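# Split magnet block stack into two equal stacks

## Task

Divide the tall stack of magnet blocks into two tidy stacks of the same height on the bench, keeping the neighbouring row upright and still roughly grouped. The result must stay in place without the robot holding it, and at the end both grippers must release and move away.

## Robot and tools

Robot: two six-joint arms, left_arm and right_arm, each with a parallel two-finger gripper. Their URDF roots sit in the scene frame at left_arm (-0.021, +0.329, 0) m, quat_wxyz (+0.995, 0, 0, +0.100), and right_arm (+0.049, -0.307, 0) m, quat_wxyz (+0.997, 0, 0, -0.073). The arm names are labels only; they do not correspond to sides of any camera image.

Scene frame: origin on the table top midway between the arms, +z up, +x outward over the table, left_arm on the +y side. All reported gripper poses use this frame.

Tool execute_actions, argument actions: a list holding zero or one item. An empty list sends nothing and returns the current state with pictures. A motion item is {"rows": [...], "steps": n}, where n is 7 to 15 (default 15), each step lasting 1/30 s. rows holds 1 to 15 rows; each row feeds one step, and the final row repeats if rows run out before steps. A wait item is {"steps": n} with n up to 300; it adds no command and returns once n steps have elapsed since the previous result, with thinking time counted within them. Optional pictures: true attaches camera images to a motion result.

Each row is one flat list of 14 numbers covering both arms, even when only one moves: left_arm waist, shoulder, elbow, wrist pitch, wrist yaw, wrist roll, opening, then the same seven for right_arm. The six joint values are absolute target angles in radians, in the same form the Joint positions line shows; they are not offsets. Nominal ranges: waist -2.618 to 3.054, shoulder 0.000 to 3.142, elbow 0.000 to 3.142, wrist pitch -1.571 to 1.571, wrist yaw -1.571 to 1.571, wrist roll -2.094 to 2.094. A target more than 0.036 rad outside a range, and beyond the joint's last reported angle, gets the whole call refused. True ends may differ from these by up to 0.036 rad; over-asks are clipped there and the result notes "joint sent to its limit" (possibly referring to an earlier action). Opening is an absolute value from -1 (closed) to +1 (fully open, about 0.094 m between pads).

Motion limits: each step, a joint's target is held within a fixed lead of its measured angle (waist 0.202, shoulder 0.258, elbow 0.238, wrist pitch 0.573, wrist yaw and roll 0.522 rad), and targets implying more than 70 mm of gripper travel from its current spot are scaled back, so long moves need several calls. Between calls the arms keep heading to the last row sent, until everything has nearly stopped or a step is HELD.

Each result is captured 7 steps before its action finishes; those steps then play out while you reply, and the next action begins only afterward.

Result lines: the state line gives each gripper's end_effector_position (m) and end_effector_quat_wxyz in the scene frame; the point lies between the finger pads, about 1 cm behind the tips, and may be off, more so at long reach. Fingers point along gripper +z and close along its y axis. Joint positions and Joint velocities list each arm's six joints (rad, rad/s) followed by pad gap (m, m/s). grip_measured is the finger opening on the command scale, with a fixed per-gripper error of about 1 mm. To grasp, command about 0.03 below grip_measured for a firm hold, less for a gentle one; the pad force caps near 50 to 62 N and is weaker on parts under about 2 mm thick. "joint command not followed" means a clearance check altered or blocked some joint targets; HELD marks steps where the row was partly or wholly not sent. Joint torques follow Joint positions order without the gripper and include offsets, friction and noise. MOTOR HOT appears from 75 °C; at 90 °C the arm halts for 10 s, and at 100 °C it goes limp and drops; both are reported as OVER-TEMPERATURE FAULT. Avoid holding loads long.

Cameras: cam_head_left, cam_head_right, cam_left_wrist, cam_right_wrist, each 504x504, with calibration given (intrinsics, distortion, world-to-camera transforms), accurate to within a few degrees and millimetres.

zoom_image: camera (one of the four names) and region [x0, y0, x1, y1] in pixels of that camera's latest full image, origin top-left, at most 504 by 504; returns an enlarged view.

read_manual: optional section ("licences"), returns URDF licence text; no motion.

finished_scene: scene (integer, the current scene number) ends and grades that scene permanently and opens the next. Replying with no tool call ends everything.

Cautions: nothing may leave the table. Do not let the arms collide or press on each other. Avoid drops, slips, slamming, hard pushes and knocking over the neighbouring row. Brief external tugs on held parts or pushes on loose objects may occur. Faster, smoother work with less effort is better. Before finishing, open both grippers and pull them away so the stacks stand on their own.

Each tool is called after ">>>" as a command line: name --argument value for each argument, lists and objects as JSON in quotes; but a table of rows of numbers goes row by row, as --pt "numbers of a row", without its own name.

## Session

>>> execute_actions --actions '[]'

Scene clock: 0.00 s of 4600.00 s.
left_arm: end_effector_position=(+0.2646, +0.3593, +0.1458) grip_measured=+1.000 end_effector_quat_wxyz=(+0.146, +0.906, -0.398, +0.010) | right_arm: end_effector_position=(+0.3419, -0.3952, +0.2884) grip_measured=+1.000 end_effector_quat_wxyz=(+0.635, +0.048, +0.744, +0.202)
Joint positions: left_arm=[ 0.053  1.775  1.569 -1.534  0.242 -2.041  0.094] | right_arm=[-0.683  0.908  0.658  0.021 -1.061  0.171  0.094]
Joint velocities: left_arm=[-0.012 -0.012 -0.007  0.022  0.007  0.022  0.   ] | right_arm=[-0.007 -0.007 -0.007 -0.022 -0.037 -0.007  0.   ]
Joint torques (N m, as the arm reports them, + toward a larger angle): no reading
camera_calibration (this result's frames):
cam_left_wrist: T_world_to_cam=[[0.546872, 0.788796, -0.280592, -0.378586], [0.562613, -0.0980518, 0.820885, -0.220902], [0.619999, -0.606784, -0.497409, 0.230638], [0, 0, 0, 1]] pos_world=[0.188325, 0.416915, 0.189828]
cam_right_wrist: T_world_to_cam=[[0.12338, -0.728116, -0.674259, -0.131961], [-0.684326, 0.429629, -0.589167, 0.620247], [0.718663, 0.534104, -0.445261, 0.194762], [0, 0, 0, 1]] pos_world=[0.300764, -0.466582, 0.363173]

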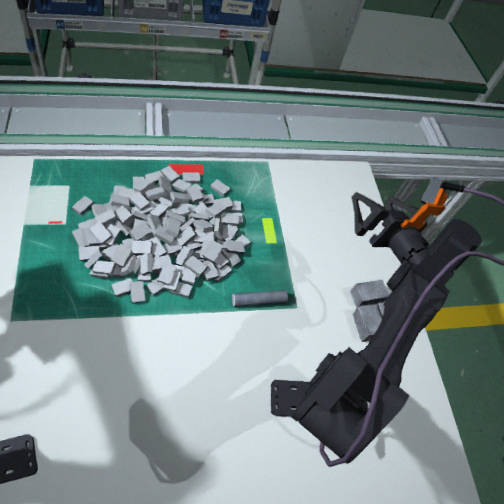

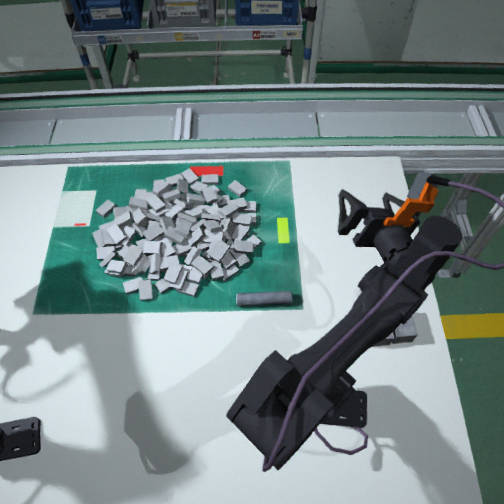

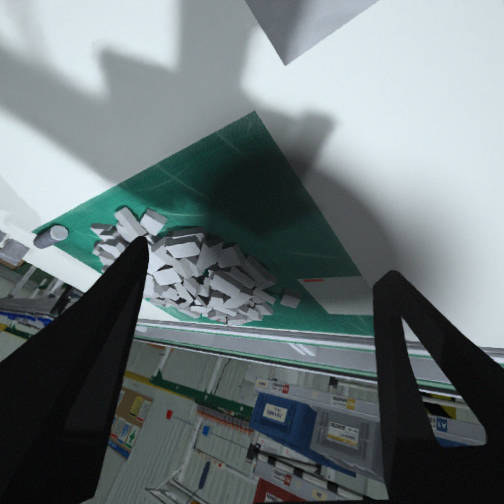

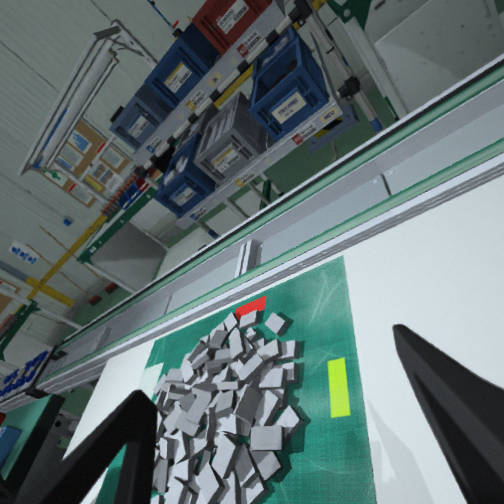

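>>> execute_actions --actions '[{"rows": [ [0.053,1.764,1.568,-1.534,0.241,-2.034,1.0, -0.679,0.909,0.658,0.024,-1.058,0.170,1], [0.053,1.761,1.565,-1.532,0.239,-2.015,0.99, -0.666,0.913,0.656,0.033,-1.048,0.169,1], [0.054,1.756,1.561,-1.530,0.235,-1.982,0.98, -0.646,0.919,0.654,0.048,-1.033,0.166,1], [0.054,1.748,1.554,-1.527,0.230,-1.935,0.97, -0.616,0.928,0.650,0.070,-1.010,0.163,1], [0.055,1.739,1.546,-1.523,0.224,-1.876,0.955, -0.579,0.940,0.646,0.097,-0.982,0.158,1], [0.056,1.727,1.536,-1.518,0.215,-1.804,0.936, -0.533,0.954,0.641,0.130,-0.947,0.153,1], [0.057,1.714,1.525,-1.512,0.207,-1.724,0.914, -0.479,0.970,0.635,0.167,-0.909,0.147,1], [0.058,1.702,1.514,-1.507,0.198,-1.645,0.893, -0.417,0.989,0.628,0.204,-0.872,0.140,1], [0.059,1.689,1.503,-1.501,0.189,-1.566,0.871, -0.350,1.009,0.620,0.240,-0.834,0.134,1], [0.060,1.677,1.492,-1.496,0.180,-1.487,0.85, -0.284,1.030,0.612,0.277,-0.796,0.128,1], [0.061,1.664,1.481,-1.491,0.171,-1.408,0.829, -0.217,1.050,0.605,0.313,-0.758,0.122,1], [0.062,1.651,1.470,-1.485,0.162,-1.328,0.807, -0.151,1.070,0.597,0.349,-0.720,0.116,1], [0.063,1.639,1.459,-1.480,0.153,-1.249,0.786, -0.084,1.091,0.589,0.386,-0.682,0.110,1], [0.064,1.626,1.448,-1.474,0.145,-1.170,0.764, -0.018,1.111,0.582,0.423,-0.644,0.104,1], [0.065,1.613,1.437,-1.469,0.136,-1.091,0.743, 0.049,1.131,0.574,0.459,-0.606,0.098,1] ], "steps": 15}]'

>>> execute_actions --actions '[{"rows": [ [0.066,1.601,1.426,-1.463,0.127,-1.012,0.721, 0.115,1.151,0.567,0.496,-0.568,0.092,1], [0.067,1.588,1.415,-1.458,0.118,-0.933,0.70, 0.182,1.172,0.559,0.532,-0.531,0.086,1], [0.068,1.575,1.404,-1.453,0.109,-0.853,0.679, 0.248,1.192,0.551,0.568,-0.493,0.079,1], [0.069,1.563,1.393,-1.447,0.100,-0.774,0.657, 0.315,1.212,0.544,0.605,-0.455,0.073,1], [0.070,1.550,1.382,-1.442,0.091,-0.695,0.636, 0.382,1.233,0.536,0.641,-0.417,0.067,1], [0.071,1.537,1.371,-1.436,0.083,-0.616,0.614, 0.448,1.253,0.528,0.678,-0.379,0.061,1], [0.072,1.525,1.360,-1.431,0.074,-0.537,0.593, 0.515,1.273,0.521,0.715,-0.341,0.055,1], [0.073,1.512,1.349,-1.425,0.065,-0.457,0.571, 0.581,1.293,0.513,0.751,-0.303,0.049,1], [0.074,1.500,1.338,-1.420,0.056,-0.378,0.55, 0.648,1.314,0.506,0.788,-0.265,0.043,1], [0.075,1.487,1.327,-1.415,0.047,-0.299,0.529, 0.714,1.334,0.498,0.824,-0.227,0.037,1], [0.076,1.474,1.316,-1.409,0.038,-0.220,0.507, 0.781,1.354,0.490,0.860,-0.189,0.031,1], [0.077,1.462,1.305,-1.404,0.029,-0.141,0.486, 0.847,1.375,0.483,0.897,-0.152,0.024,1], [0.078,1.449,1.294,-1.398,0.021,-0.061,0.464, 0.914,1.395,0.475,0.934,-0.114,0.018,1], [0.079,1.437,1.284,-1.393,0.012,0.011,0.445, 0.980,1.415,0.467,0.967,-0.079,0.013,1], [0.080,1.428,1.276,-1.389,0.006,0.070,0.429, 1.047,1.435,0.460,0.994,-0.051,0.008,1] ], "steps": 15}]'

>>> execute_actions --actions '[{"rows": [ [0.080,1.420,1.269,-1.386,0.001,0.117,0.416, 1.113,1.456,0.452,1.016,-0.028,0.005,1], [0.081,1.415,1.265,-1.384,-0.003,0.150,0.407, 1.180,1.476,0.445,1.031,-0.013,0.002,1], [0.081,1.412,1.262,-1.382,-0.005,0.169,0.402, 1.242,1.495,0.437,1.040,-0.003,0,1], [0.081,1.411,1.261,-1.382,-0.006,0.176,0.40, 1.296,1.511,0.431,1.043,0,0,1], [0.081,1.411,1.261,-1.382,-0.006,0.176,0.40, 1.342,1.525,0.426,1.043,0,0,1], [0.081,1.411,1.261,-1.382,-0.006,0.176,0.40, 1.380,1.537,0.422,1.043,0,0,1], [0.081,1.411,1.261,-1.382,-0.006,0.176,0.40, 1.409,1.546,0.418,1.043,0,0,1], [0.081,1.411,1.261,-1.382,-0.006,0.176,0.40, 1.429,1.552,0.416,1.043,0,0,1], [0.081,1.411,1.261,-1.382,-0.006,0.176,0.40, 1.442,1.556,0.414,1.043,0,0,1], [0.081,1.411,1.261,-1.382,-0.006,0.176,0.40, 1.446,1.557,0.414,1.043,0,0,1] ], "steps": 15}]'

>>> execute_actions --actions '[{"steps": 16}]' --pictures true

Scene clock: 6.80 s of 4600.00 s.
left_arm: end_effector_position=(+0.2615, +0.3606, +0.1453) grip_measured=+0.905 end_effector_quat_wxyz=(+0.135, +0.867, -0.479, +0.025) | right_arm: end_effector_position=(+0.3645, -0.3655, +0.2902) grip_measured=+1.000 end_effector_quat_wxyz=(+0.637, -0.001, +0.742, +0.210)
Joint positions: left_arm=[ 0.053  1.75   1.541 -1.515  0.23  -1.861  0.089] | right_arm=[-0.518  0.944  0.657  0.108 -0.975  0.167  0.094]
Joint velocities: left_arm=[ 0.002 -0.32  -0.315  0.125 -0.183  1.443 -0.018] | right_arm=[ 1.516  0.447 -0.037  0.784  0.725 -0.022  0.   ]
Joint torques (N m, as the arm reports them, + toward a larger angle): left_arm=[ 0.55 -8.99  5.77 -0.02  0.04 -0.01] | right_arm=[ 0.73 -1.01  5.5   1.07 -0.16 -0.12]
Steps of this call (steps 1 to 90: nothing new was sent; then 3.53 s passed at rest; steps 91 to 98: the first 8 steps of this action). Readings (joint positions):
91: left_arm=[0.053 1.775 1.569 -1.534 0.242 -2.040] | right_arm=[-0.683 0.908 0.658 0.021 -1.061 0.171]
92: left_arm=[0.053 1.775 1.569 -1.533 0.242 -2.036] | right_arm=[-0.681 0.908 0.658 0.022 -1.060 0.171]
94: left_arm=[0.053 1.775 1.569 -1.532 0.242 -2.011] | right_arm=[-0.663 0.909 0.658 0.033 -1.047 0.171]
98: the state above

Scene clock: 7.30 s of 4600.00 s.
left_arm: end_effector_position=(+0.2264, +0.3748, +0.1515) grip_measured=+0.583 end_effector_quat_wxyz=(-0.046, -0.501, +0.863, -0.047) | right_arm: end_effector_position=(+0.3940, -0.1068, +0.2302) grip_measured=+1.000 end_effector_quat_wxyz=(+0.601, -0.237, +0.702, +0.300)
Joint positions: left_arm=[ 0.062  1.555  1.377 -1.458  0.115 -0.787  0.074] | right_arm=[ 0.468  1.253  0.545  0.598 -0.463  0.088  0.094]
Joint velocities: left_arm=[ 0.032 -0.349 -0.31   0.154 -0.315  2.176 -0.018] | right_arm=[ 1.883  0.564 -0.178  1.004  1.033 -0.168  0.   ]
Joint torques (N m, as the arm reports them, + toward a larger angle): left_arm=[ 0.82 -6.82  5.91  0.39 -0.04  0.02] | right_arm=[-0.09 -3.97  5.61  1.46  0.01 -0.12]
Steps of this call (steps 1 to 7: the last 7 steps of your previous action; steps 8 to 15: the first 8 steps of this action). Readings (joint positions):
8: left_arm=[0.053 1.641 1.455 -1.489 0.174 -1.325] | right_arm=[0.002 1.113 0.596 0.354 -0.719 0.130]
9: left_arm=[0.053 1.628 1.444 -1.484 0.166 -1.250] | right_arm=[0.068 1.134 0.588 0.387 -0.683 0.124]
11: left_arm=[0.056 1.604 1.422 -1.476 0.150 -1.098] | right_arm=[0.201 1.174 0.572 0.455 -0.611 0.112]
15: the state above

Scene clock: 7.80 s of 4600.00 s.
left_arm: end_effector_position=(+0.2049, +0.3902, +0.1516) grip_measured=+0.403 end_effector_quat_wxyz=(+0.001, -0.087, +0.996, -0.006) | right_arm: end_effector_position=(+0.1738, +0.0972, +0.1727) grip_measured=+1.000 end_effector_quat_wxyz=(+0.534, -0.439, +0.590, +0.416)
Joint positions: left_arm=[ 0.071  1.432  1.271 -1.411  0.012  0.096  0.066] | right_arm=[ 1.39   1.529  0.441  1.006 -0.056  0.017  0.094]
Joint velocities: left_arm=[ 0.017 -0.002 -0.017  0.154 -0.066  0.579  0.001] | right_arm=[ 0.891  0.266 -0.164  0.168  0.168 -0.037  0.   ]
Joint torques (N m, as the arm reports them, + toward a larger angle): left_arm=[ 0.83 -5.76  5.98  0.63 -0.05  0.07] | right_arm=[-1.3  -5.21  4.61  1.69  0.4  -0.09]
Steps of this call (steps 1 to 7: the last 7 steps of your previous action; steps 8 to 15: the first 8 steps of this action). Readings (joint positions):
8: left_arm=[0.069 1.457 1.291 -1.423 0.044 -0.173] | right_arm=[1.000 1.414 0.487 0.884 -0.172 0.040]
9: left_arm=[0.070 1.448 1.284 -1.421 0.037 -0.111] | right_arm=[1.067 1.433 0.480 0.913 -0.142 0.035]
11: left_arm=[0.071 1.435 1.275 -1.417 0.025 -0.011] | right_arm=[1.196 1.471 0.466 0.961 -0.096 0.027]
15: the state above

Scene clock: 8.33 s of 4600.00 s.
left_arm: end_effector_position=(+0.2061, +0.3923, +0.1515) grip_measured=+0.403 end_effector_quat_wxyz=(+0.003, -0.052, +0.999, -0.000) | right_arm: end_effector_position=(+0.1576, +0.1008, +0.1684) grip_measured=+1.000 end_effector_quat_wxyz=(+0.534, -0.445, +0.584, +0.419)
Joint positions: left_arm=[ 0.071  1.432  1.27  -1.404  0.002  0.168  0.066] | right_arm=[ 1.447  1.548  0.427  1.042 -0.014  0.012  0.094]
Joint velocities: left_arm=[ 0.007  0.002  0.002  0.037  0.022 -0.066 -0.001] | right_arm=[-0.002  0.002  0.002 -0.007 -0.022 -0.051  0.   ]
Joint torques (N m, as the arm reports them, + toward a larger angle): left_arm=[ 0.89 -5.76  5.92  0.68 -0.05  0.08] | right_arm=[-0.06 -4.95  4.57  1.55  0.14 -0.09]
Kept back: nothing.
Steps of this call (steps 1 to 7: the last 7 steps of your previous action; steps 8 to 16: the robot went on to your last target). Readings (joint positions):
1: left_arm=[0.071 1.432 1.270 -1.409 0.010 0.111] | right_arm=[1.417 1.537 0.435 1.010 -0.052 0.016]
2: left_arm=[0.071 1.432 1.270 -1.408 0.008 0.123] | right_arm=[1.435 1.543 0.432 1.013 -0.048 0.015]
4: left_arm=[0.071 1.432 1.270 -1.406 0.006 0.140] | right_arm=[1.447 1.548 0.427 1.018 -0.040 0.013]
8: left_arm=[0.071 1.432 1.270 -1.404 0.004 0.158] | right_arm=[1.447 1.548 0.427 1.032 -0.023 0.013]
16: the state above
camera_calibration (this result's frames):
cam_left_wrist: T_world_to_cam=[[0.328649, -0.944447, 0.00326305, 0.310909], [-0.553339, -0.189749, 0.811056, 0.0780622], [-0.76538, -0.268358, -0.58496, 0.455805], [0, 0, 0, 1]] pos_world=[0.289879, 0.430768, 0.2023]
cam_right_wrist: T_world_to_cam=[[0.894095, -0.244075, -0.375528, -0.0495318], [-0.447568, -0.455776, -0.769384, 0.292604], [0.0166308, 0.855976, -0.516747, 0.0991478], [0, 0, 0, 1]] pos_world=[0.173598, 0.0364043, 0.257759]

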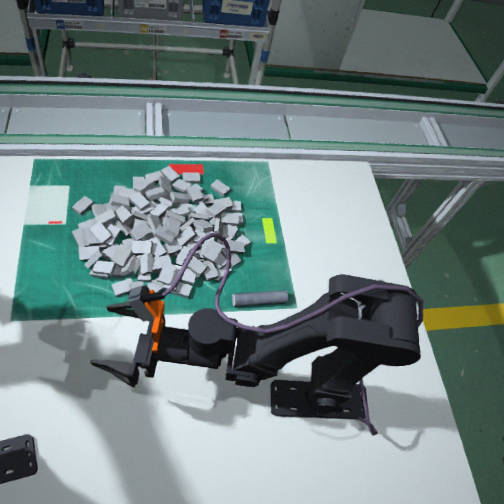

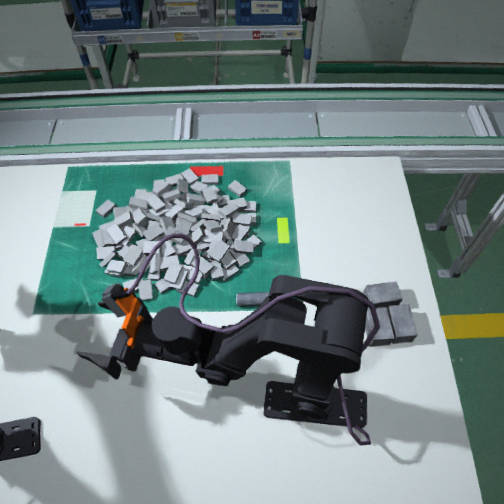

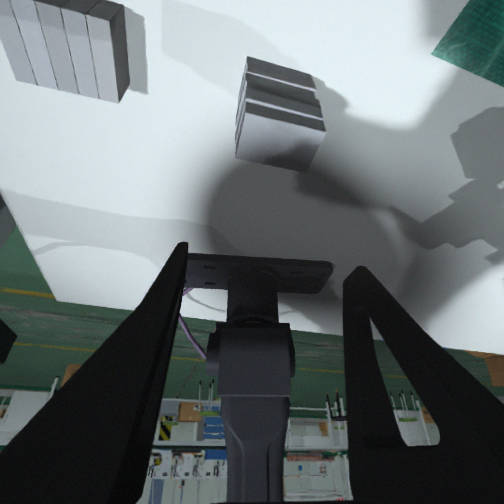

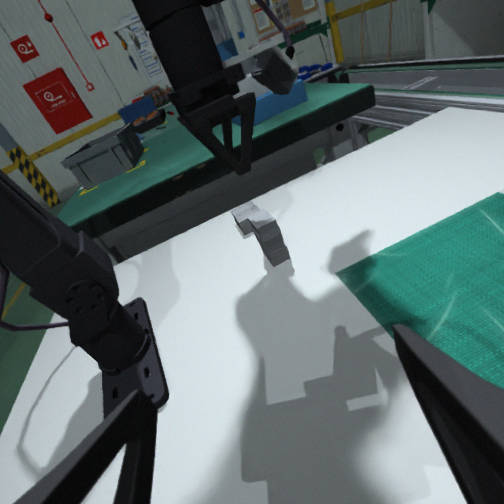

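>>> zoom_image --camera "cam_left_wrist" --region '[220, 48, 346, 174]'

>>> zoom_image --camera "cam_right_wrist" --region '[225, 195, 305, 275]'

>>> zoom_image --camera "cam_left_wrist" --region '[170, 225, 390, 305]'

Region (220, 48, 346, 174) of cam_left_wrist's 504x504 image, scaled by 4.000, with more detail than that image has.

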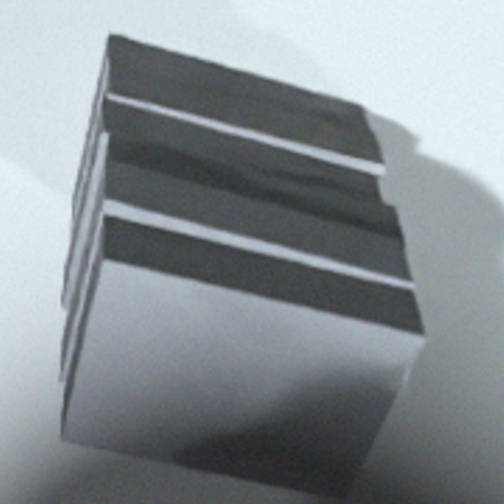

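Region (225, 195, 305, 275) of cam_right_wrist's 504x504 image, scaled by 6.300, with more detail than that image has.

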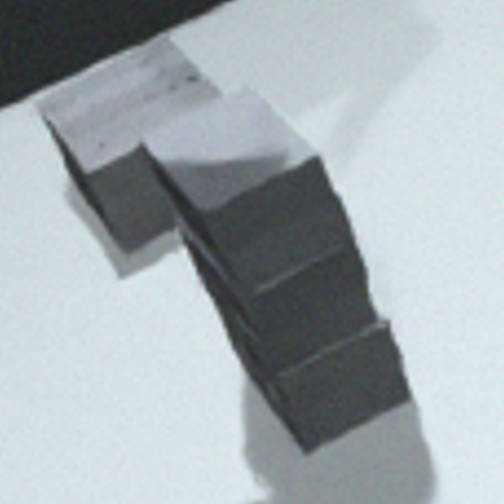

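Region (170, 225, 390, 305) of cam_left_wrist's 504x504 image, scaled by 2.291, with more detail than that image has; it fills the top 183 rows of this view, and the rest is white.

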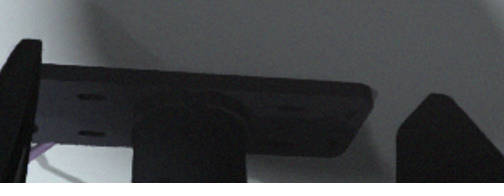

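>>> execute_actions --actions '[{"rows": [ [0.072,1.415,1.259,-1.375,-0.006,0.168,0.40, 1.446,1.557,0.414,1.043,0,0,1], [0.064,1.420,1.254,-1.355,-0.006,0.160,0.40, 1.446,1.557,0.414,1.043,0,0,1], [0.057,1.425,1.245,-1.328,-0.006,0.153,0.40, 1.446,1.557,0.414,1.043,0,0,1], [0.050,1.429,1.232,-1.296,-0.006,0.147,0.40, 1.446,1.557,0.414,1.043,0,0,1], [0.044,1.431,1.215,-1.267,-0.006,0.143,0.40, 1.446,1.557,0.414,1.043,0,0,1], [0.039,1.432,1.194,-1.236,-0.006,0.141,0.40, 1.446,1.557,0.414,1.043,0,0,1], [0.035,1.434,1.170,-1.204,-0.006,0.141,0.40, 1.446,1.557,0.414,1.043,0,0,1], [0.033,1.437,1.144,-1.172,-0.006,0.141,0.40, 1.446,1.557,0.414,1.043,0,0,1], [0.033,1.441,1.117,-1.140,-0.006,0.141,0.40, 1.446,1.557,0.414,1.043,0,0,1], [0.033,1.446,1.090,-1.110,-0.006,0.141,0.40, 1.446,1.557,0.414,1.043,0,0,1], [0.033,1.451,1.063,-1.083,-0.006,0.141,0.40, 1.446,1.557,0.414,1.043,0,0,1], [0.033,1.457,1.037,-1.059,-0.006,0.141,0.40, 1.446,1.557,0.414,1.043,0,0,1], [0.033,1.463,1.013,-1.040,-0.006,0.141,0.40, 1.446,1.557,0.414,1.043,0,0,1], [0.033,1.469,0.992,-1.024,-0.006,0.141,0.40, 1.446,1.557,0.414,1.043,0,0,1], [0.033,1.4745,0.974,-1.010,-0.006,0.141,0.40, 1.446,1.557,0.414,1.043,0,0,1] ], "steps": 15}]'

>>> execute_actions --actions '[{"rows": [ [0.033,1.479,0.959,-0.999,-0.006,0.141,0.40, 1.446,1.557,0.414,1.043,0,0,1], [0.033,1.483,0.947,-0.991,-0.006,0.141,0.40, 1.446,1.557,0.414,1.043,0,0,1], [0.033,1.487,0.937,-0.984,-0.006,0.141,0.40, 1.446,1.557,0.414,1.043,0,0,1], [0.033,1.4895,0.929,-0.979,-0.006,0.141,0.39, 1.446,1.557,0.414,1.043,0,0,1], [0.033,1.492,0.923,-0.973,-0.006,0.141,0.37, 1.446,1.557,0.414,1.043,0,0,1], [0.033,1.4935,0.918,-0.969,-0.006,0.141,0.34, 1.446,1.557,0.414,1.043,0,0,1], [0.033,1.495,0.914,-0.965,-0.006,0.141,0.30, 1.446,1.557,0.414,1.043,0,0,1], [0.033,1.4965,0.910,-0.961,-0.006,0.141,0.26, 1.446,1.557,0.414,1.043,0,0,1], [0.033,1.498,0.907,-0.958,-0.006,0.141,0.22, 1.446,1.557,0.414,1.043,0,0,1], [0.033,1.499,0.904,-0.955,-0.006,0.141,0.18, 1.446,1.557,0.414,1.043,0,0,1], [0.033,1.500,0.901,-0.953,-0.006,0.141,0.14, 1.446,1.557,0.414,1.043,0,0,1], [0.033,1.501,0.899,-0.953,-0.006,0.141,0.11, 1.446,1.557,0.414,1.043,0,0,1], [0.033,1.5015,0.897,-0.953,-0.006,0.141,0.085, 1.446,1.557,0.414,1.043,0,0,1], [0.033,1.502,0.896,-0.953,-0.006,0.141,0.07, 1.446,1.557,0.414,1.043,0,0,1], [0.033,1.502,0.896,-0.953,-0.006,0.141,0.06, 1.446,1.557,0.414,1.043,0,0,1] ], "steps": 15}]'

>>> execute_actions --actions '[{"steps": 14}]' --pictures true

>>> zoom_image --camera "cam_right_wrist" --region '[225, 195, 305, 275]'

>>> zoom_image --camera "cam_left_wrist" --region '[180, 160, 380, 360]'

Scene clock: 14.30 s of 4600.00 s.
left_arm: end_effector_position=(+0.2175, +0.3902, +0.1330) grip_measured=+0.403 end_effector_quat_wxyz=(+0.022, -0.047, +0.999, +0.005) | right_arm: end_effector_position=(+0.1579, +0.1007, +0.1687) grip_measured=+1.000 end_effector_quat_wxyz=(+0.535, -0.444, +0.584, +0.418)
Joint positions: left_arm=[ 0.048  1.432  1.196 -1.29  -0.     0.154  0.066] | right_arm=[ 1.447  1.548  0.427  1.043 -0.012  0.012  0.094]
Joint velocities: left_arm=[-0.134 -0.002 -0.672  0.652  0.007 -0.022  0.   ] | right_arm=[-0.027  0.007  0.012  0.037  0.007  0.037  0.   ]
Joint torques (N m, as the arm reports them, + toward a larger angle): left_arm=[-0.52 -3.95  5.81  0.59 -0.04 -0.07] | right_arm=[-0.04 -5.    4.62  1.57  0.16 -0.09]
Steps of this call (steps 1 to 15: the robot went on to your last target; steps 16 to 90: nothing new was sent; then 2.70 s passed at rest; steps 91 to 98: the first 8 steps of this action). Readings (joint positions):
91: left_arm=[0.071 1.432 1.270 -1.403 0.002 0.170] | right_arm=[1.447 1.548 0.427 1.043 -0.012 0.012]
92: left_arm=[0.071 1.432 1.270 -1.400 0.002 0.169] | right_arm=[1.447 1.548 0.427 1.043 -0.012 0.012]
94: left_arm=[0.068 1.432 1.260 -1.378 0.000 0.165] | right_arm=[1.447 1.548 0.427 1.043 -0.012 0.012]
98: the state above

Scene clock: 14.80 s of 4600.00 s.
left_arm: end_effector_position=(+0.2045, +0.3851, +0.0515) grip_measured=+0.279 end_effector_quat_wxyz=(-0.010, -0.047, +0.999, -0.002) | right_arm: end_effector_position=(+0.1580, +0.1007, +0.1688) grip_measured=+1.000 end_effector_quat_wxyz=(+0.535, -0.444, +0.584, +0.418)
Joint positions: left_arm=[ 0.041  1.493  0.922 -1.02  -0.     0.147  0.06 ] | right_arm=[ 1.447  1.548  0.427  1.043 -0.012  0.012  0.094]
Joint velocities: left_arm=[-0.002  0.002 -0.081  0.227  0.022 -0.051 -0.033] | right_arm=[-0.012 -0.032  0.007 -0.066  0.037  0.007  0.   ]
Joint torques (N m, as the arm reports them, + toward a larger angle): left_arm=[-0.65 -4.17  5.9   0.66 -0.06 -0.06] | right_arm=[-0.07 -5.02  4.55  1.55  0.13 -0.1 ]
Steps of this call (steps 1 to 7: the last 7 steps of your previous action; steps 8 to 15: the first 8 steps of this action). Readings (joint positions):
8: left_arm=[0.041 1.468 0.994 -1.097 -0.000 0.148] | right_arm=[1.447 1.548 0.427 1.043 -0.012 0.012]
9: left_arm=[0.041 1.475 0.975 -1.081 -0.000 0.148] | right_arm=[1.447 1.548 0.427 1.043 -0.012 0.012]
11: left_arm=[0.041 1.486 0.948 -1.056 -0.000 0.148] | right_arm=[1.447 1.548 0.427 1.043 -0.012 0.012]
15: the state above

Scene clock: 15.27 s of 4600.00 s.
left_arm: end_effector_position=(+0.2099, +0.3865, +0.0476) grip_measured=+0.063 end_effector_quat_wxyz=(+0.004, -0.047, +0.999, +0.001) | right_arm: end_effector_position=(+0.1580, +0.1007, +0.1688) grip_measured=+1.000 end_effector_quat_wxyz=(+0.535, -0.444, +0.584, +0.418)
Joint positions: left_arm=[ 0.041  1.493  0.906 -0.976 -0.     0.147  0.05 ] | right_arm=[ 1.447  1.548  0.427  1.043 -0.012  0.012  0.094]
Joint velocities: left_arm=[ 0.027  0.007  0.007  0.022 -0.007  0.007 -0.001] | right_arm=[-0.007 -0.007 -0.002 -0.022 -0.007  0.022  0.   ]
Joint torques (N m, as the arm reports them, + toward a larger angle): left_arm=[-0.72 -3.85  5.67  0.69 -0.05 -0.05] | right_arm=[-0.03 -5.03  4.59  1.54  0.15 -0.09]
Kept back: nothing.
Steps of this call (steps 1 to 7: the last 7 steps of your previous action; steps 8 to 14: the robot went on to your last target). Readings (joint positions):
1: left_arm=[0.041 1.493 0.919 -1.013 -0.000 0.147] | right_arm=[1.447 1.548 0.427 1.043 -0.012 0.012]
2: left_arm=[0.041 1.493 0.917 -1.005 -0.000 0.147] | right_arm=[1.447 1.548 0.427 1.043 -0.012 0.012]
4: left_arm=[0.041 1.493 0.913 -0.993 -0.000 0.147] | right_arm=[1.447 1.548 0.427 1.043 -0.012 0.012]
8: left_arm=[0.041 1.493 0.906 -0.982 -0.000 0.147] | right_arm=[1.447 1.548 0.427 1.043 -0.012 0.012]
14: the state above
camera_calibration (this result's frames):
cam_left_wrist: T_world_to_cam=[[0.32, -0.947417, 0.00122707, 0.307509], [-0.555799, -0.186678, 0.810086, 0.162664], [-0.767259, -0.259909, -0.58631, 0.39356], [0, 0, 0, 1]] pos_world=[0.293968, 0.423995, 0.0985993]
cam_right_wrist: T_world_to_cam=[[0.893754, -0.24558, -0.375359, -0.0495911], [-0.44816, -0.453658, -0.77029, 0.293074], [0.0188834, 0.85667, -0.515518, 0.0987669], [0, 0, 0, 1]] pos_world=[0.173801, 0.0361663, 0.258054]

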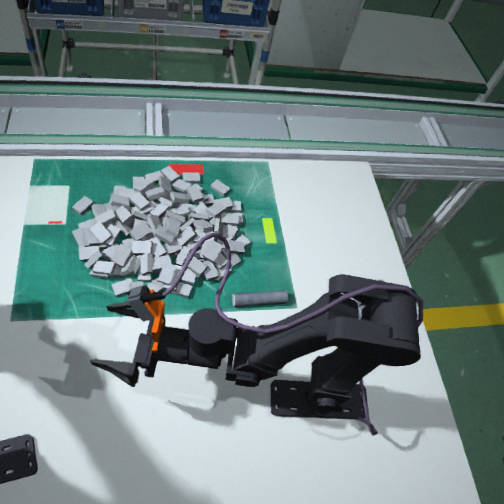

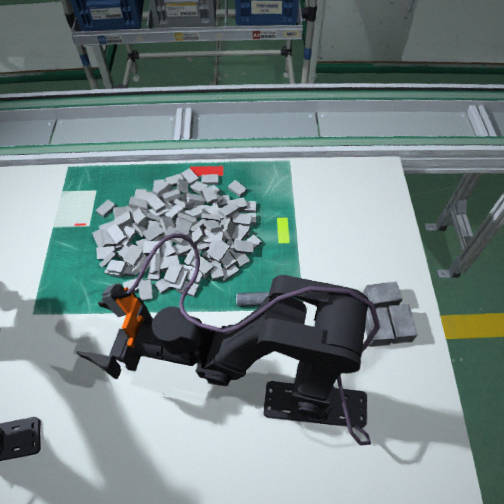

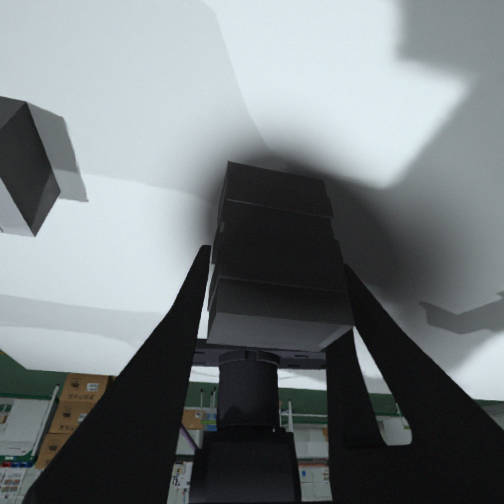

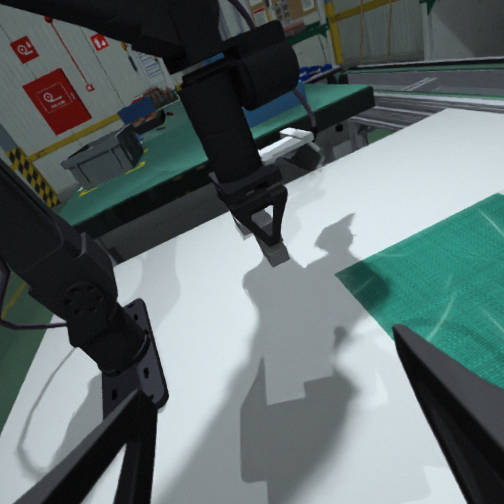

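Region (225, 195, 305, 275) of cam_right_wrist's 504x504 image, scaled by 6.300, with more detail than that image has.

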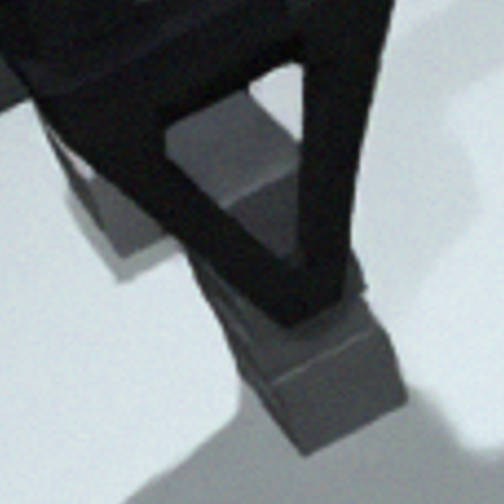

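Region (180, 160, 380, 360) of cam_left_wrist's 504x504 image, scaled by 2.520, with more detail than that image has.

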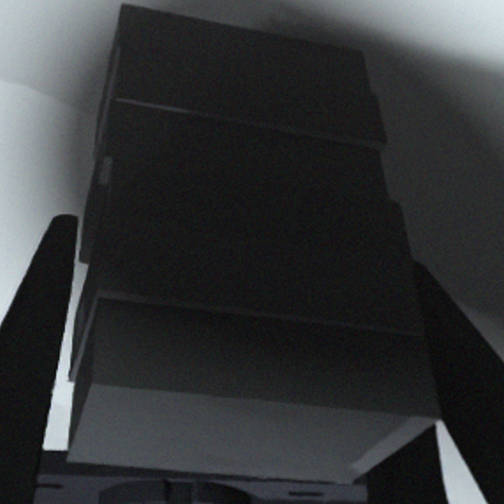

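>>> execute_actions --actions '[]'

Scene clock: 16.30 s of 4600.00 s.
left_arm: end_effector_position=(+0.2103, +0.3866, +0.0476) grip_measured=+0.063 end_effector_quat_wxyz=(+0.005, -0.047, +0.999, +0.001) | right_arm: end_effector_position=(+0.1580, +0.1007, +0.1688) grip_measured=+1.000 end_effector_quat_wxyz=(+0.535, -0.444, +0.584, +0.418)
Joint positions: left_arm=[ 0.041  1.493  0.906 -0.974 -0.     0.147  0.05 ] | right_arm=[ 1.447  1.548  0.427  1.043 -0.012  0.012  0.094]
Joint velocities: left_arm=[ 0.002 -0.007 -0.007  0.051 -0.007  0.022  0.   ] | right_arm=[-0.002 -0.007 -0.007 -0.051 -0.022 -0.007  0.   ]
Joint torques (N m, as the arm reports them, + toward a larger angle): left_arm=[-0.65 -3.86  5.54  0.71 -0.06 -0.06] | right_arm=[-0.06 -4.99  4.62  1.55  0.15 -0.09]
Kept back: nothing.
Steps of this call (steps 1 to 30: the robot went on to your last target; step 31: nothing new was sent). Readings (joint positions):
1: left_arm=[0.041 1.493 0.906 -0.976 -0.000 0.147] | right_arm=[1.447 1.548 0.427 1.043 -0.012 0.012]
2: left_arm=[0.041 1.493 0.906 -0.976 -0.000 0.147] | right_arm=[1.447 1.548 0.427 1.043 -0.012 0.012]
4: left_arm=[0.041 1.493 0.905 -0.975 -0.000 0.147] | right_arm=[1.447 1.548 0.427 1.043 -0.012 0.012]
8: left_arm=[0.041 1.493 0.906 -0.975 -0.000 0.147] | right_arm=[1.447 1.548 0.427 1.043 -0.012 0.012]
31: the state above
All arms were judged still, so your last target was given up. Only a new action makes them travel on or press farther. Fingers that are still opening or closing keep moving.
camera_calibration (this result's frames):
cam_left_wrist: T_world_to_cam=[[0.319998, -0.947417, 0.00138792, 0.307462], [-0.557299, -0.187047, 0.80897, 0.163449], [-0.766172, -0.259642, -0.587849, 0.393685], [0, 0, 0, 1]] pos_world=[0.294334, 0.424085, 0.0987756]
cam_right_wrist: T_world_to_cam=[[0.893754, -0.24558, -0.375359, -0.0495911], [-0.44816, -0.453658, -0.77029, 0.293074], [0.0188834, 0.85667, -0.515518, 0.0987669], [0, 0, 0, 1]] pos_world=[0.173801, 0.0361663, 0.258054]

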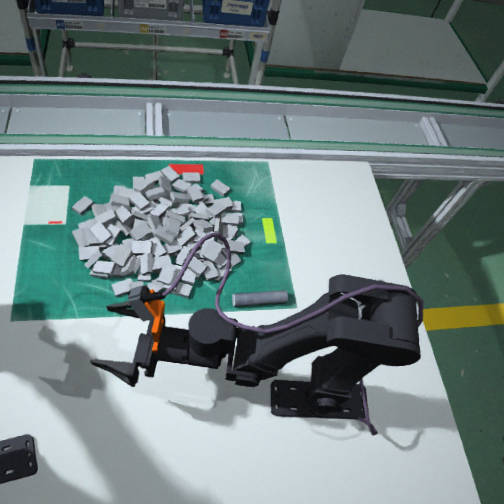

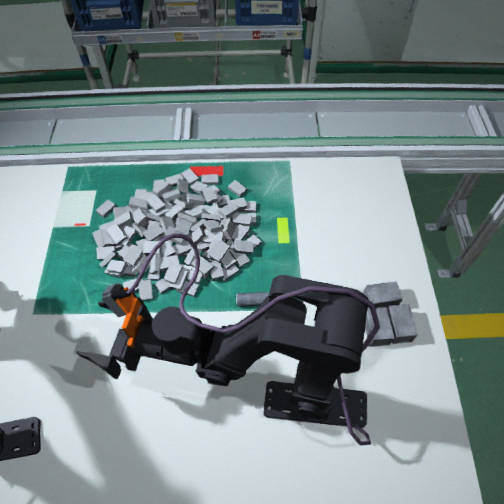

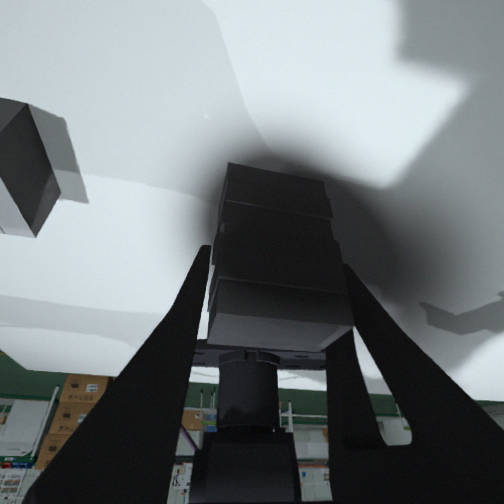

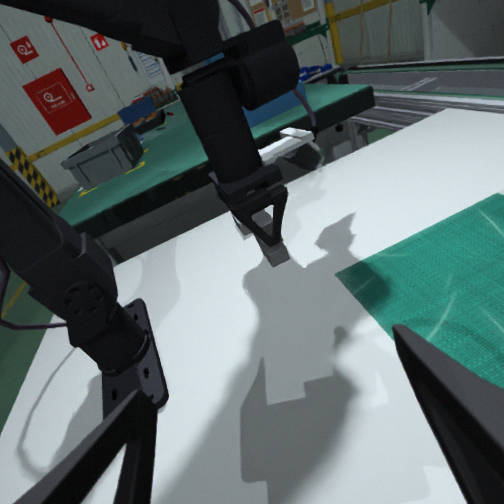

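>>> execute_actions --actions '[{"rows": [[0.033,1.504,0.896,-0.953,-0.006,0.141,0.06,1.446,1.557,0.414,1.043,0,0,1],[0.033,1.506,0.896,-0.953,-0.006,0.141,0.055,1.446,1.557,0.414,1.043,0,0,1],[0.033,1.508,0.896,-0.953,-0.006,0.141,0.05,1.446,1.557,0.414,1.043,0,0,1],[0.033,1.510,0.896,-0.953,-0.006,0.141,0.045,1.446,1.557,0.414,1.043,0,0,1],[0.033,1.511,0.896,-0.953,-0.006,0.141,0.04,1.446,1.557,0.414,1.043,0,0,1],[0.033,1.512,0.896,-0.953,-0.006,0.141,0.035,1.446,1.557,0.414,1.043,0,0,1],[0.033,1.512,0.896,-0.953,-0.006,0.141,0.03,1.446,1.557,0.414,1.043,0,0,1]], "steps": 15}]'

>>> execute_actions --actions '[{"steps": 10}]' --pictures true

>>> zoom_image --camera "cam_right_wrist" --region '[225, 195, 305, 275]'

Scene clock: 17.07 s of 4600.00 s.
left_arm: end_effector_position=(+0.2093, +0.3863, +0.0445) grip_measured=+0.033 end_effector_quat_wxyz=(-0.002, -0.047, +0.999, -0.000) | right_arm: end_effector_position=(+0.1580, +0.1007, +0.1688) grip_measured=+1.000 end_effector_quat_wxyz=(+0.535, -0.444, +0.584, +0.418)
Joint positions: left_arm=[ 0.041  1.506  0.905 -0.974 -0.     0.147  0.049] | right_arm=[ 1.447  1.548  0.427  1.043 -0.012  0.012  0.094]
Joint velocities: left_arm=[ 0.007  0.027 -0.007 -0.037 -0.051  0.051 -0.001] | right_arm=[-0.002  0.002 -0.007 -0.022  0.007 -0.007  0.   ]
Joint torques (N m, as the arm reports them, + toward a larger angle): left_arm=[-0.62 -4.46  5.5   0.65 -0.03 -0.07] | right_arm=[-0.04 -5.01  4.61  1.54  0.14 -0.1 ]
Steps of this call (steps 1 to 15: nothing new was sent; steps 16 to 23: the first 8 steps of this action). Readings (joint positions):
16: left_arm=[0.041 1.493 0.906 -0.974 -0.000 0.147] | right_arm=[1.447 1.548 0.427 1.043 -0.012 0.012]
17: left_arm=[0.041 1.493 0.905 -0.974 -0.000 0.147] | right_arm=[1.447 1.548 0.427 1.043 -0.012 0.012]
19: left_arm=[0.041 1.496 0.906 -0.974 -0.000 0.147] | right_arm=[1.447 1.548 0.427 1.043 -0.012 0.012]
23: the state above

Scene clock: 17.40 s of 4600.00 s.
left_arm: end_effector_position=(+0.2095, +0.3864, +0.0444) grip_measured=+0.033 end_effector_quat_wxyz=(-0.002, -0.047, +0.999, -0.000) | right_arm: end_effector_position=(+0.1580, +0.1007, +0.1688) grip_measured=+1.000 end_effector_quat_wxyz=(+0.535, -0.444, +0.584, +0.418)
Joint positions: left_arm=[ 0.041  1.508  0.906 -0.974 -0.     0.147  0.049] | right_arm=[ 1.447  1.548  0.427  1.043 -0.012  0.012  0.094]
Joint velocities: left_arm=[ 0.017  0.002 -0.007  0.051  0.037  0.007  0.001] | right_arm=[-0.007 -0.002  0.007  0.007 -0.037 -0.066  0.   ]
Joint torques (N m, as the arm reports them, + toward a larger angle): left_arm=[-0.7  -4.34  5.6   0.64 -0.05 -0.06] | right_arm=[-0.1  -5.01  4.63  1.56  0.14 -0.09]
Kept back: nothing.
Steps of this call (steps 1 to 7: the last 7 steps of your previous action; steps 8 to 10: the robot went on to your last target). Readings (joint positions):
1: left_arm=[0.041 1.508 0.906 -0.974 -0.000 0.147] | right_arm=[1.447 1.548 0.427 1.043 -0.012 0.012]
2: left_arm=[0.041 1.508 0.906 -0.974 -0.000 0.147] | right_arm=[1.447 1.548 0.427 1.043 -0.012 0.012]
4: left_arm=[0.041 1.508 0.906 -0.974 -0.000 0.147] | right_arm=[1.447 1.548 0.427 1.043 -0.012 0.012]
8: left_arm=[0.041 1.508 0.905 -0.974 -0.000 0.147] | right_arm=[1.447 1.548 0.427 1.043 -0.012 0.012]
10: the state above
camera_calibration (this result's frames):
cam_left_wrist: T_world_to_cam=[[0.320009, -0.947415, 0.000197615, 0.307591], [-0.546155, -0.184304, 0.817158, 0.161795], [-0.774151, -0.261605, -0.576414, 0.392979], [0, 0, 0, 1]] pos_world=[0.294158, 0.424042, 0.0942457]
cam_right_wrist: T_world_to_cam=[[0.893754, -0.24558, -0.375359, -0.0495911], [-0.44816, -0.453658, -0.77029, 0.293074], [0.0188834, 0.85667, -0.515518, 0.0987669], [0, 0, 0, 1]] pos_world=[0.173801, 0.0361663, 0.258054]

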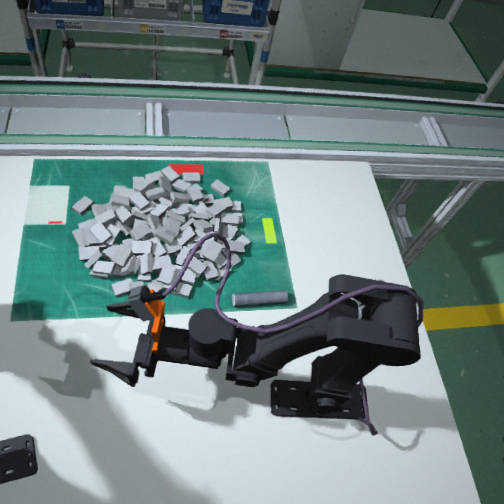

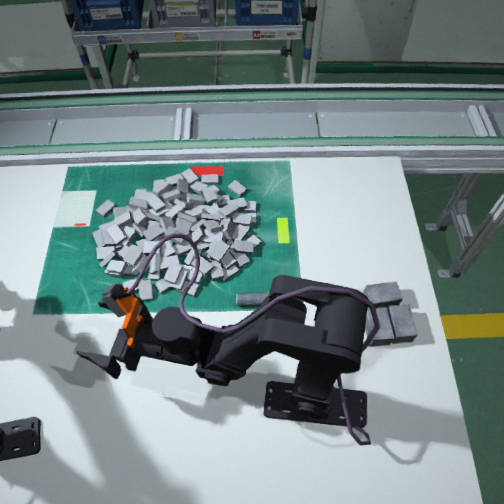

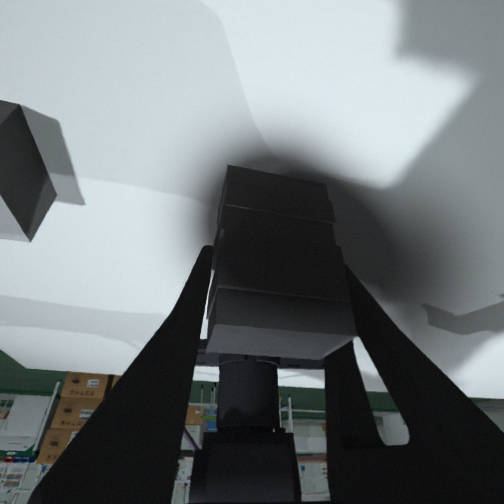

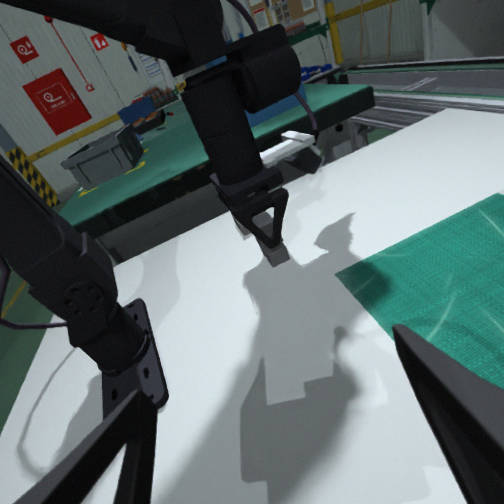

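Region (225, 195, 305, 275) of cam_right_wrist's 504x504 image, scaled by 6.300, with more detail than that image has.

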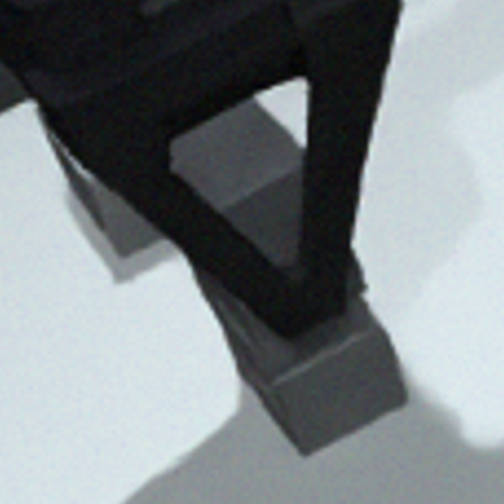

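>>> execute_actions --actions '[{"rows": [[0.033,1.512,0.896,-0.953,-0.006,0.141,0.015,1.446,1.557,0.414,1.043,0,0,1],[0.033,1.512,0.896,-0.953,-0.006,0.141,0.0,1.446,1.557,0.414,1.043,0,0,1],[0.033,1.512,0.896,-0.953,-0.006,0.141,-0.015,1.446,1.557,0.414,1.043,0,0,1],[0.033,1.512,0.896,-0.953,-0.006,0.141,-0.03,1.446,1.557,0.414,1.043,0,0,1],[0.033,1.512,0.896,-0.953,-0.006,0.141,-0.045,1.446,1.557,0.414,1.043,0,0,1],[0.033,1.512,0.896,-0.953,-0.006,0.141,-0.06,1.446,1.557,0.414,1.043,0,0,1],[0.033,1.512,0.896,-0.953,-0.006,0.141,-0.072,1.446,1.557,0.414,1.043,0,0,1],[0.033,1.512,0.896,-0.953,-0.006,0.141,-0.084,1.446,1.557,0.414,1.043,0,0,1],[0.033,1.512,0.896,-0.953,-0.006,0.141,-0.096,1.446,1.557,0.414,1.043,0,0,1],[0.033,1.512,0.896,-0.953,-0.006,0.141,-0.108,1.446,1.557,0.414,1.043,0,0,1],[0.033,1.512,0.896,-0.953,-0.006,0.141,-0.118,1.446,1.557,0.414,1.043,0,0,1],[0.033,1.512,0.896,-0.953,-0.006,0.141,-0.128,1.446,1.557,0.414,1.043,0,0,1],[0.033,1.512,0.896,-0.953,-0.006,0.141,-0.138,1.446,1.557,0.414,1.043,0,0,1],[0.033,1.512,0.896,-0.953,-0.006,0.141,-0.145,1.446,1.557,0.414,1.043,0,0,1],[0.033,1.512,0.896,-0.953,-0.006,0.141,-0.145,1.446,1.557,0.414,1.043,0,0,1]], "steps": 15}]'

>>> execute_actions --actions '[{"steps": 12}]' --pictures true

>>> zoom_image --camera "cam_right_wrist" --region '[225, 195, 305, 275]'

>>> zoom_image --camera "cam_left_wrist" --region '[180, 160, 380, 360]'

Scene clock: 18.80 s of 4600.00 s.
left_arm: end_effector_position=(+0.2092, +0.3868, +0.0443) grip_measured=-0.076 end_effector_quat_wxyz=(-0.003, -0.047, +0.999, +0.001) | right_arm: end_effector_position=(+0.1580, +0.1007, +0.1688) grip_measured=+1.000 end_effector_quat_wxyz=(+0.535, -0.444, +0.584, +0.418)
Joint positions: left_arm=[ 0.041  1.508  0.905 -0.974 -0.003  0.147  0.043] | right_arm=[ 1.447  1.548  0.427  1.043 -0.012  0.012  0.094]
Joint velocities: left_arm=[-0.007 -0.007 -0.002  0.037  0.037  0.007 -0.009] | right_arm=[-0.017 -0.012 -0.002 -0.037 -0.007  0.037  0.   ]
Joint torques (N m, as the arm reports them, + toward a larger angle): left_arm=[-0.57 -4.3   5.57  0.65 -0.06 -0.04] | right_arm=[-0.03 -5.04  4.6   1.55  0.14 -0.1 ]
Steps of this call (steps 1 to 15: the robot went on to your last target; steps 16 to 34: nothing new was sent; steps 35 to 42: the first 8 steps of this action). Readings (joint positions):
35: left_arm=[0.041 1.508 0.906 -0.974 -0.000 0.147] | right_arm=[1.447 1.548 0.427 1.043 -0.012 0.012]
36: left_arm=[0.041 1.508 0.906 -0.974 -0.000 0.147] | right_arm=[1.447 1.548 0.427 1.043 -0.012 0.012]
38: left_arm=[0.041 1.508 0.905 -0.974 -0.001 0.147] | right_arm=[1.447 1.548 0.427 1.043 -0.012 0.012]
42: the state above

Scene clock: 19.20 s of 4600.00 s.
left_arm: end_effector_position=(+0.2093, +0.3867, +0.0443) grip_measured=-0.102 end_effector_quat_wxyz=(-0.003, -0.047, +0.999, +0.001) | right_arm: end_effector_position=(+0.1580, +0.1007, +0.1688) grip_measured=+1.000 end_effector_quat_wxyz=(+0.535, -0.444, +0.584, +0.418)
Joint positions: left_arm=[ 0.041  1.508  0.905 -0.973 -0.002  0.147  0.042] | right_arm=[ 1.447  1.548  0.427  1.043 -0.012  0.012  0.094]
Joint velocities: left_arm=[-0.002 -0.007 -0.012  0.022 -0.007  0.022 -0.   ] | right_arm=[-0.002 -0.012 -0.012 -0.007 -0.037  0.11   0.   ]
Joint torques (N m, as the arm reports them, + toward a larger angle): left_arm=[-0.65 -4.31  5.57  0.63 -0.04 -0.04] | right_arm=[-0.06 -4.99  4.58  1.56  0.15 -0.1 ]
Kept back: nothing.
Steps of this call (steps 1 to 7: the last 7 steps of your previous action; steps 8 to 12: the robot went on to your last target). Readings (joint positions):
1: left_arm=[0.041 1.508 0.905 -0.974 -0.002 0.147] | right_arm=[1.447 1.548 0.427 1.043 -0.012 0.012]
2: left_arm=[0.041 1.508 0.906 -0.974 -0.002 0.147] | right_arm=[1.447 1.548 0.427 1.043 -0.012 0.012]
4: left_arm=[0.041 1.508 0.905 -0.974 -0.002 0.147] | right_arm=[1.447 1.548 0.427 1.043 -0.012 0.012]
8: left_arm=[0.041 1.508 0.905 -0.973 -0.002 0.147] | right_arm=[1.447 1.548 0.427 1.043 -0.012 0.012]
12: the state above
camera_calibration (this result's frames):
cam_left_wrist: T_world_to_cam=[[0.320361, -0.947294, -0.00170473, 0.307897], [-0.545713, -0.186023, 0.817063, 0.162441], [-0.774316, -0.260825, -0.576545, 0.392662], [0, 0, 0, 1]] pos_world=[0.294053, 0.424303, 0.0941874]
cam_right_wrist: T_world_to_cam=[[0.893754, -0.24558, -0.375359, -0.0495911], [-0.44816, -0.453658, -0.77029, 0.293074], [0.0188834, 0.85667, -0.515518, 0.0987669], [0, 0, 0, 1]] pos_world=[0.173801, 0.0361663, 0.258054]

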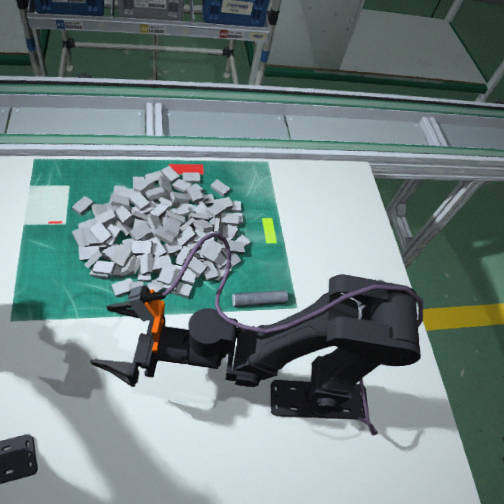

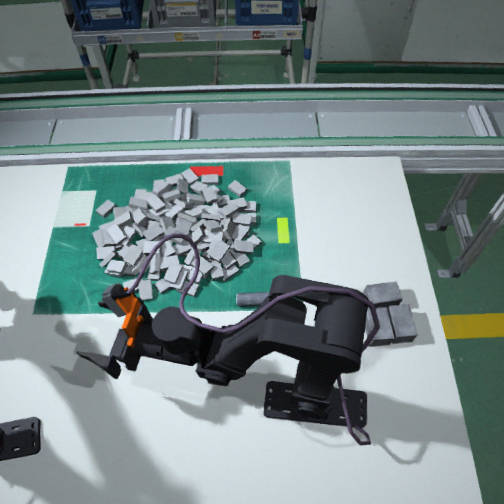

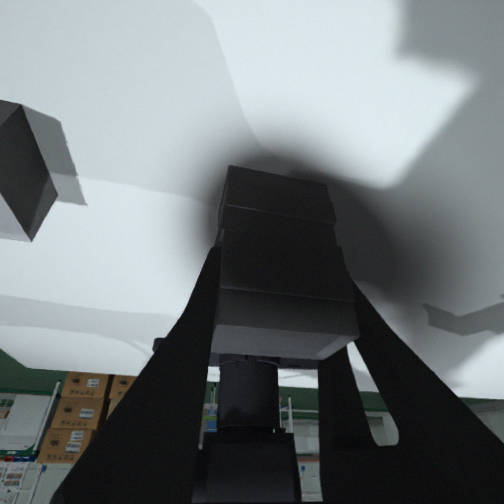

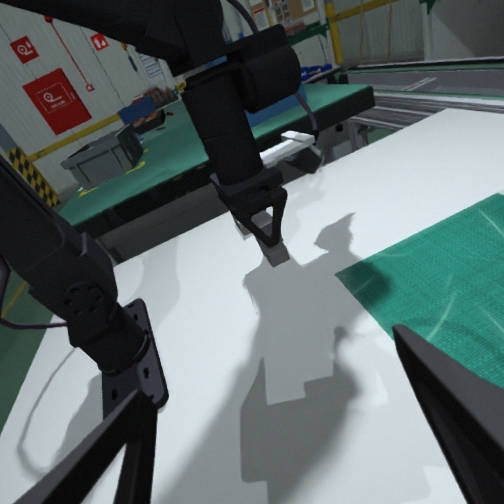

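Region (225, 195, 305, 275) of cam_right_wrist's 504x504 image, scaled by 6.300, with more detail than that image has.

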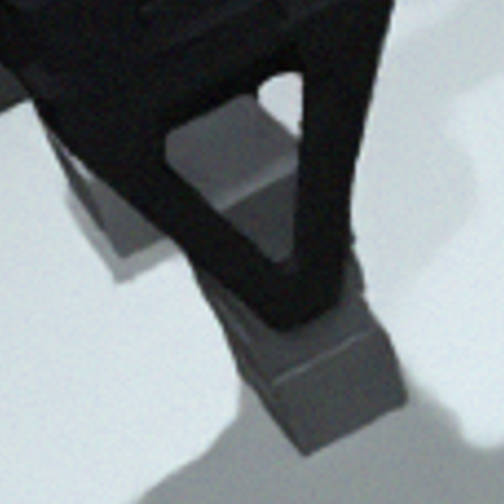

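Region (180, 160, 380, 360) of cam_left_wrist's 504x504 image, scaled by 2.520, with more detail than that image has.

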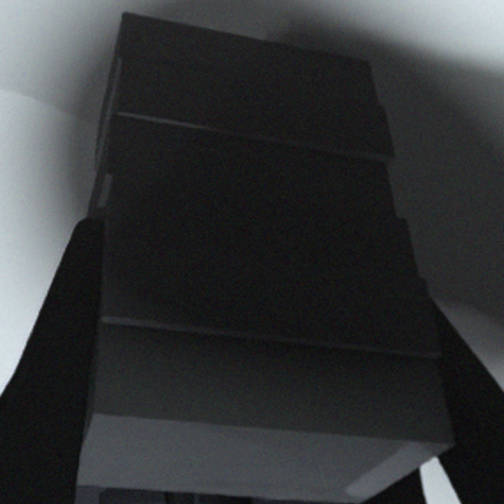

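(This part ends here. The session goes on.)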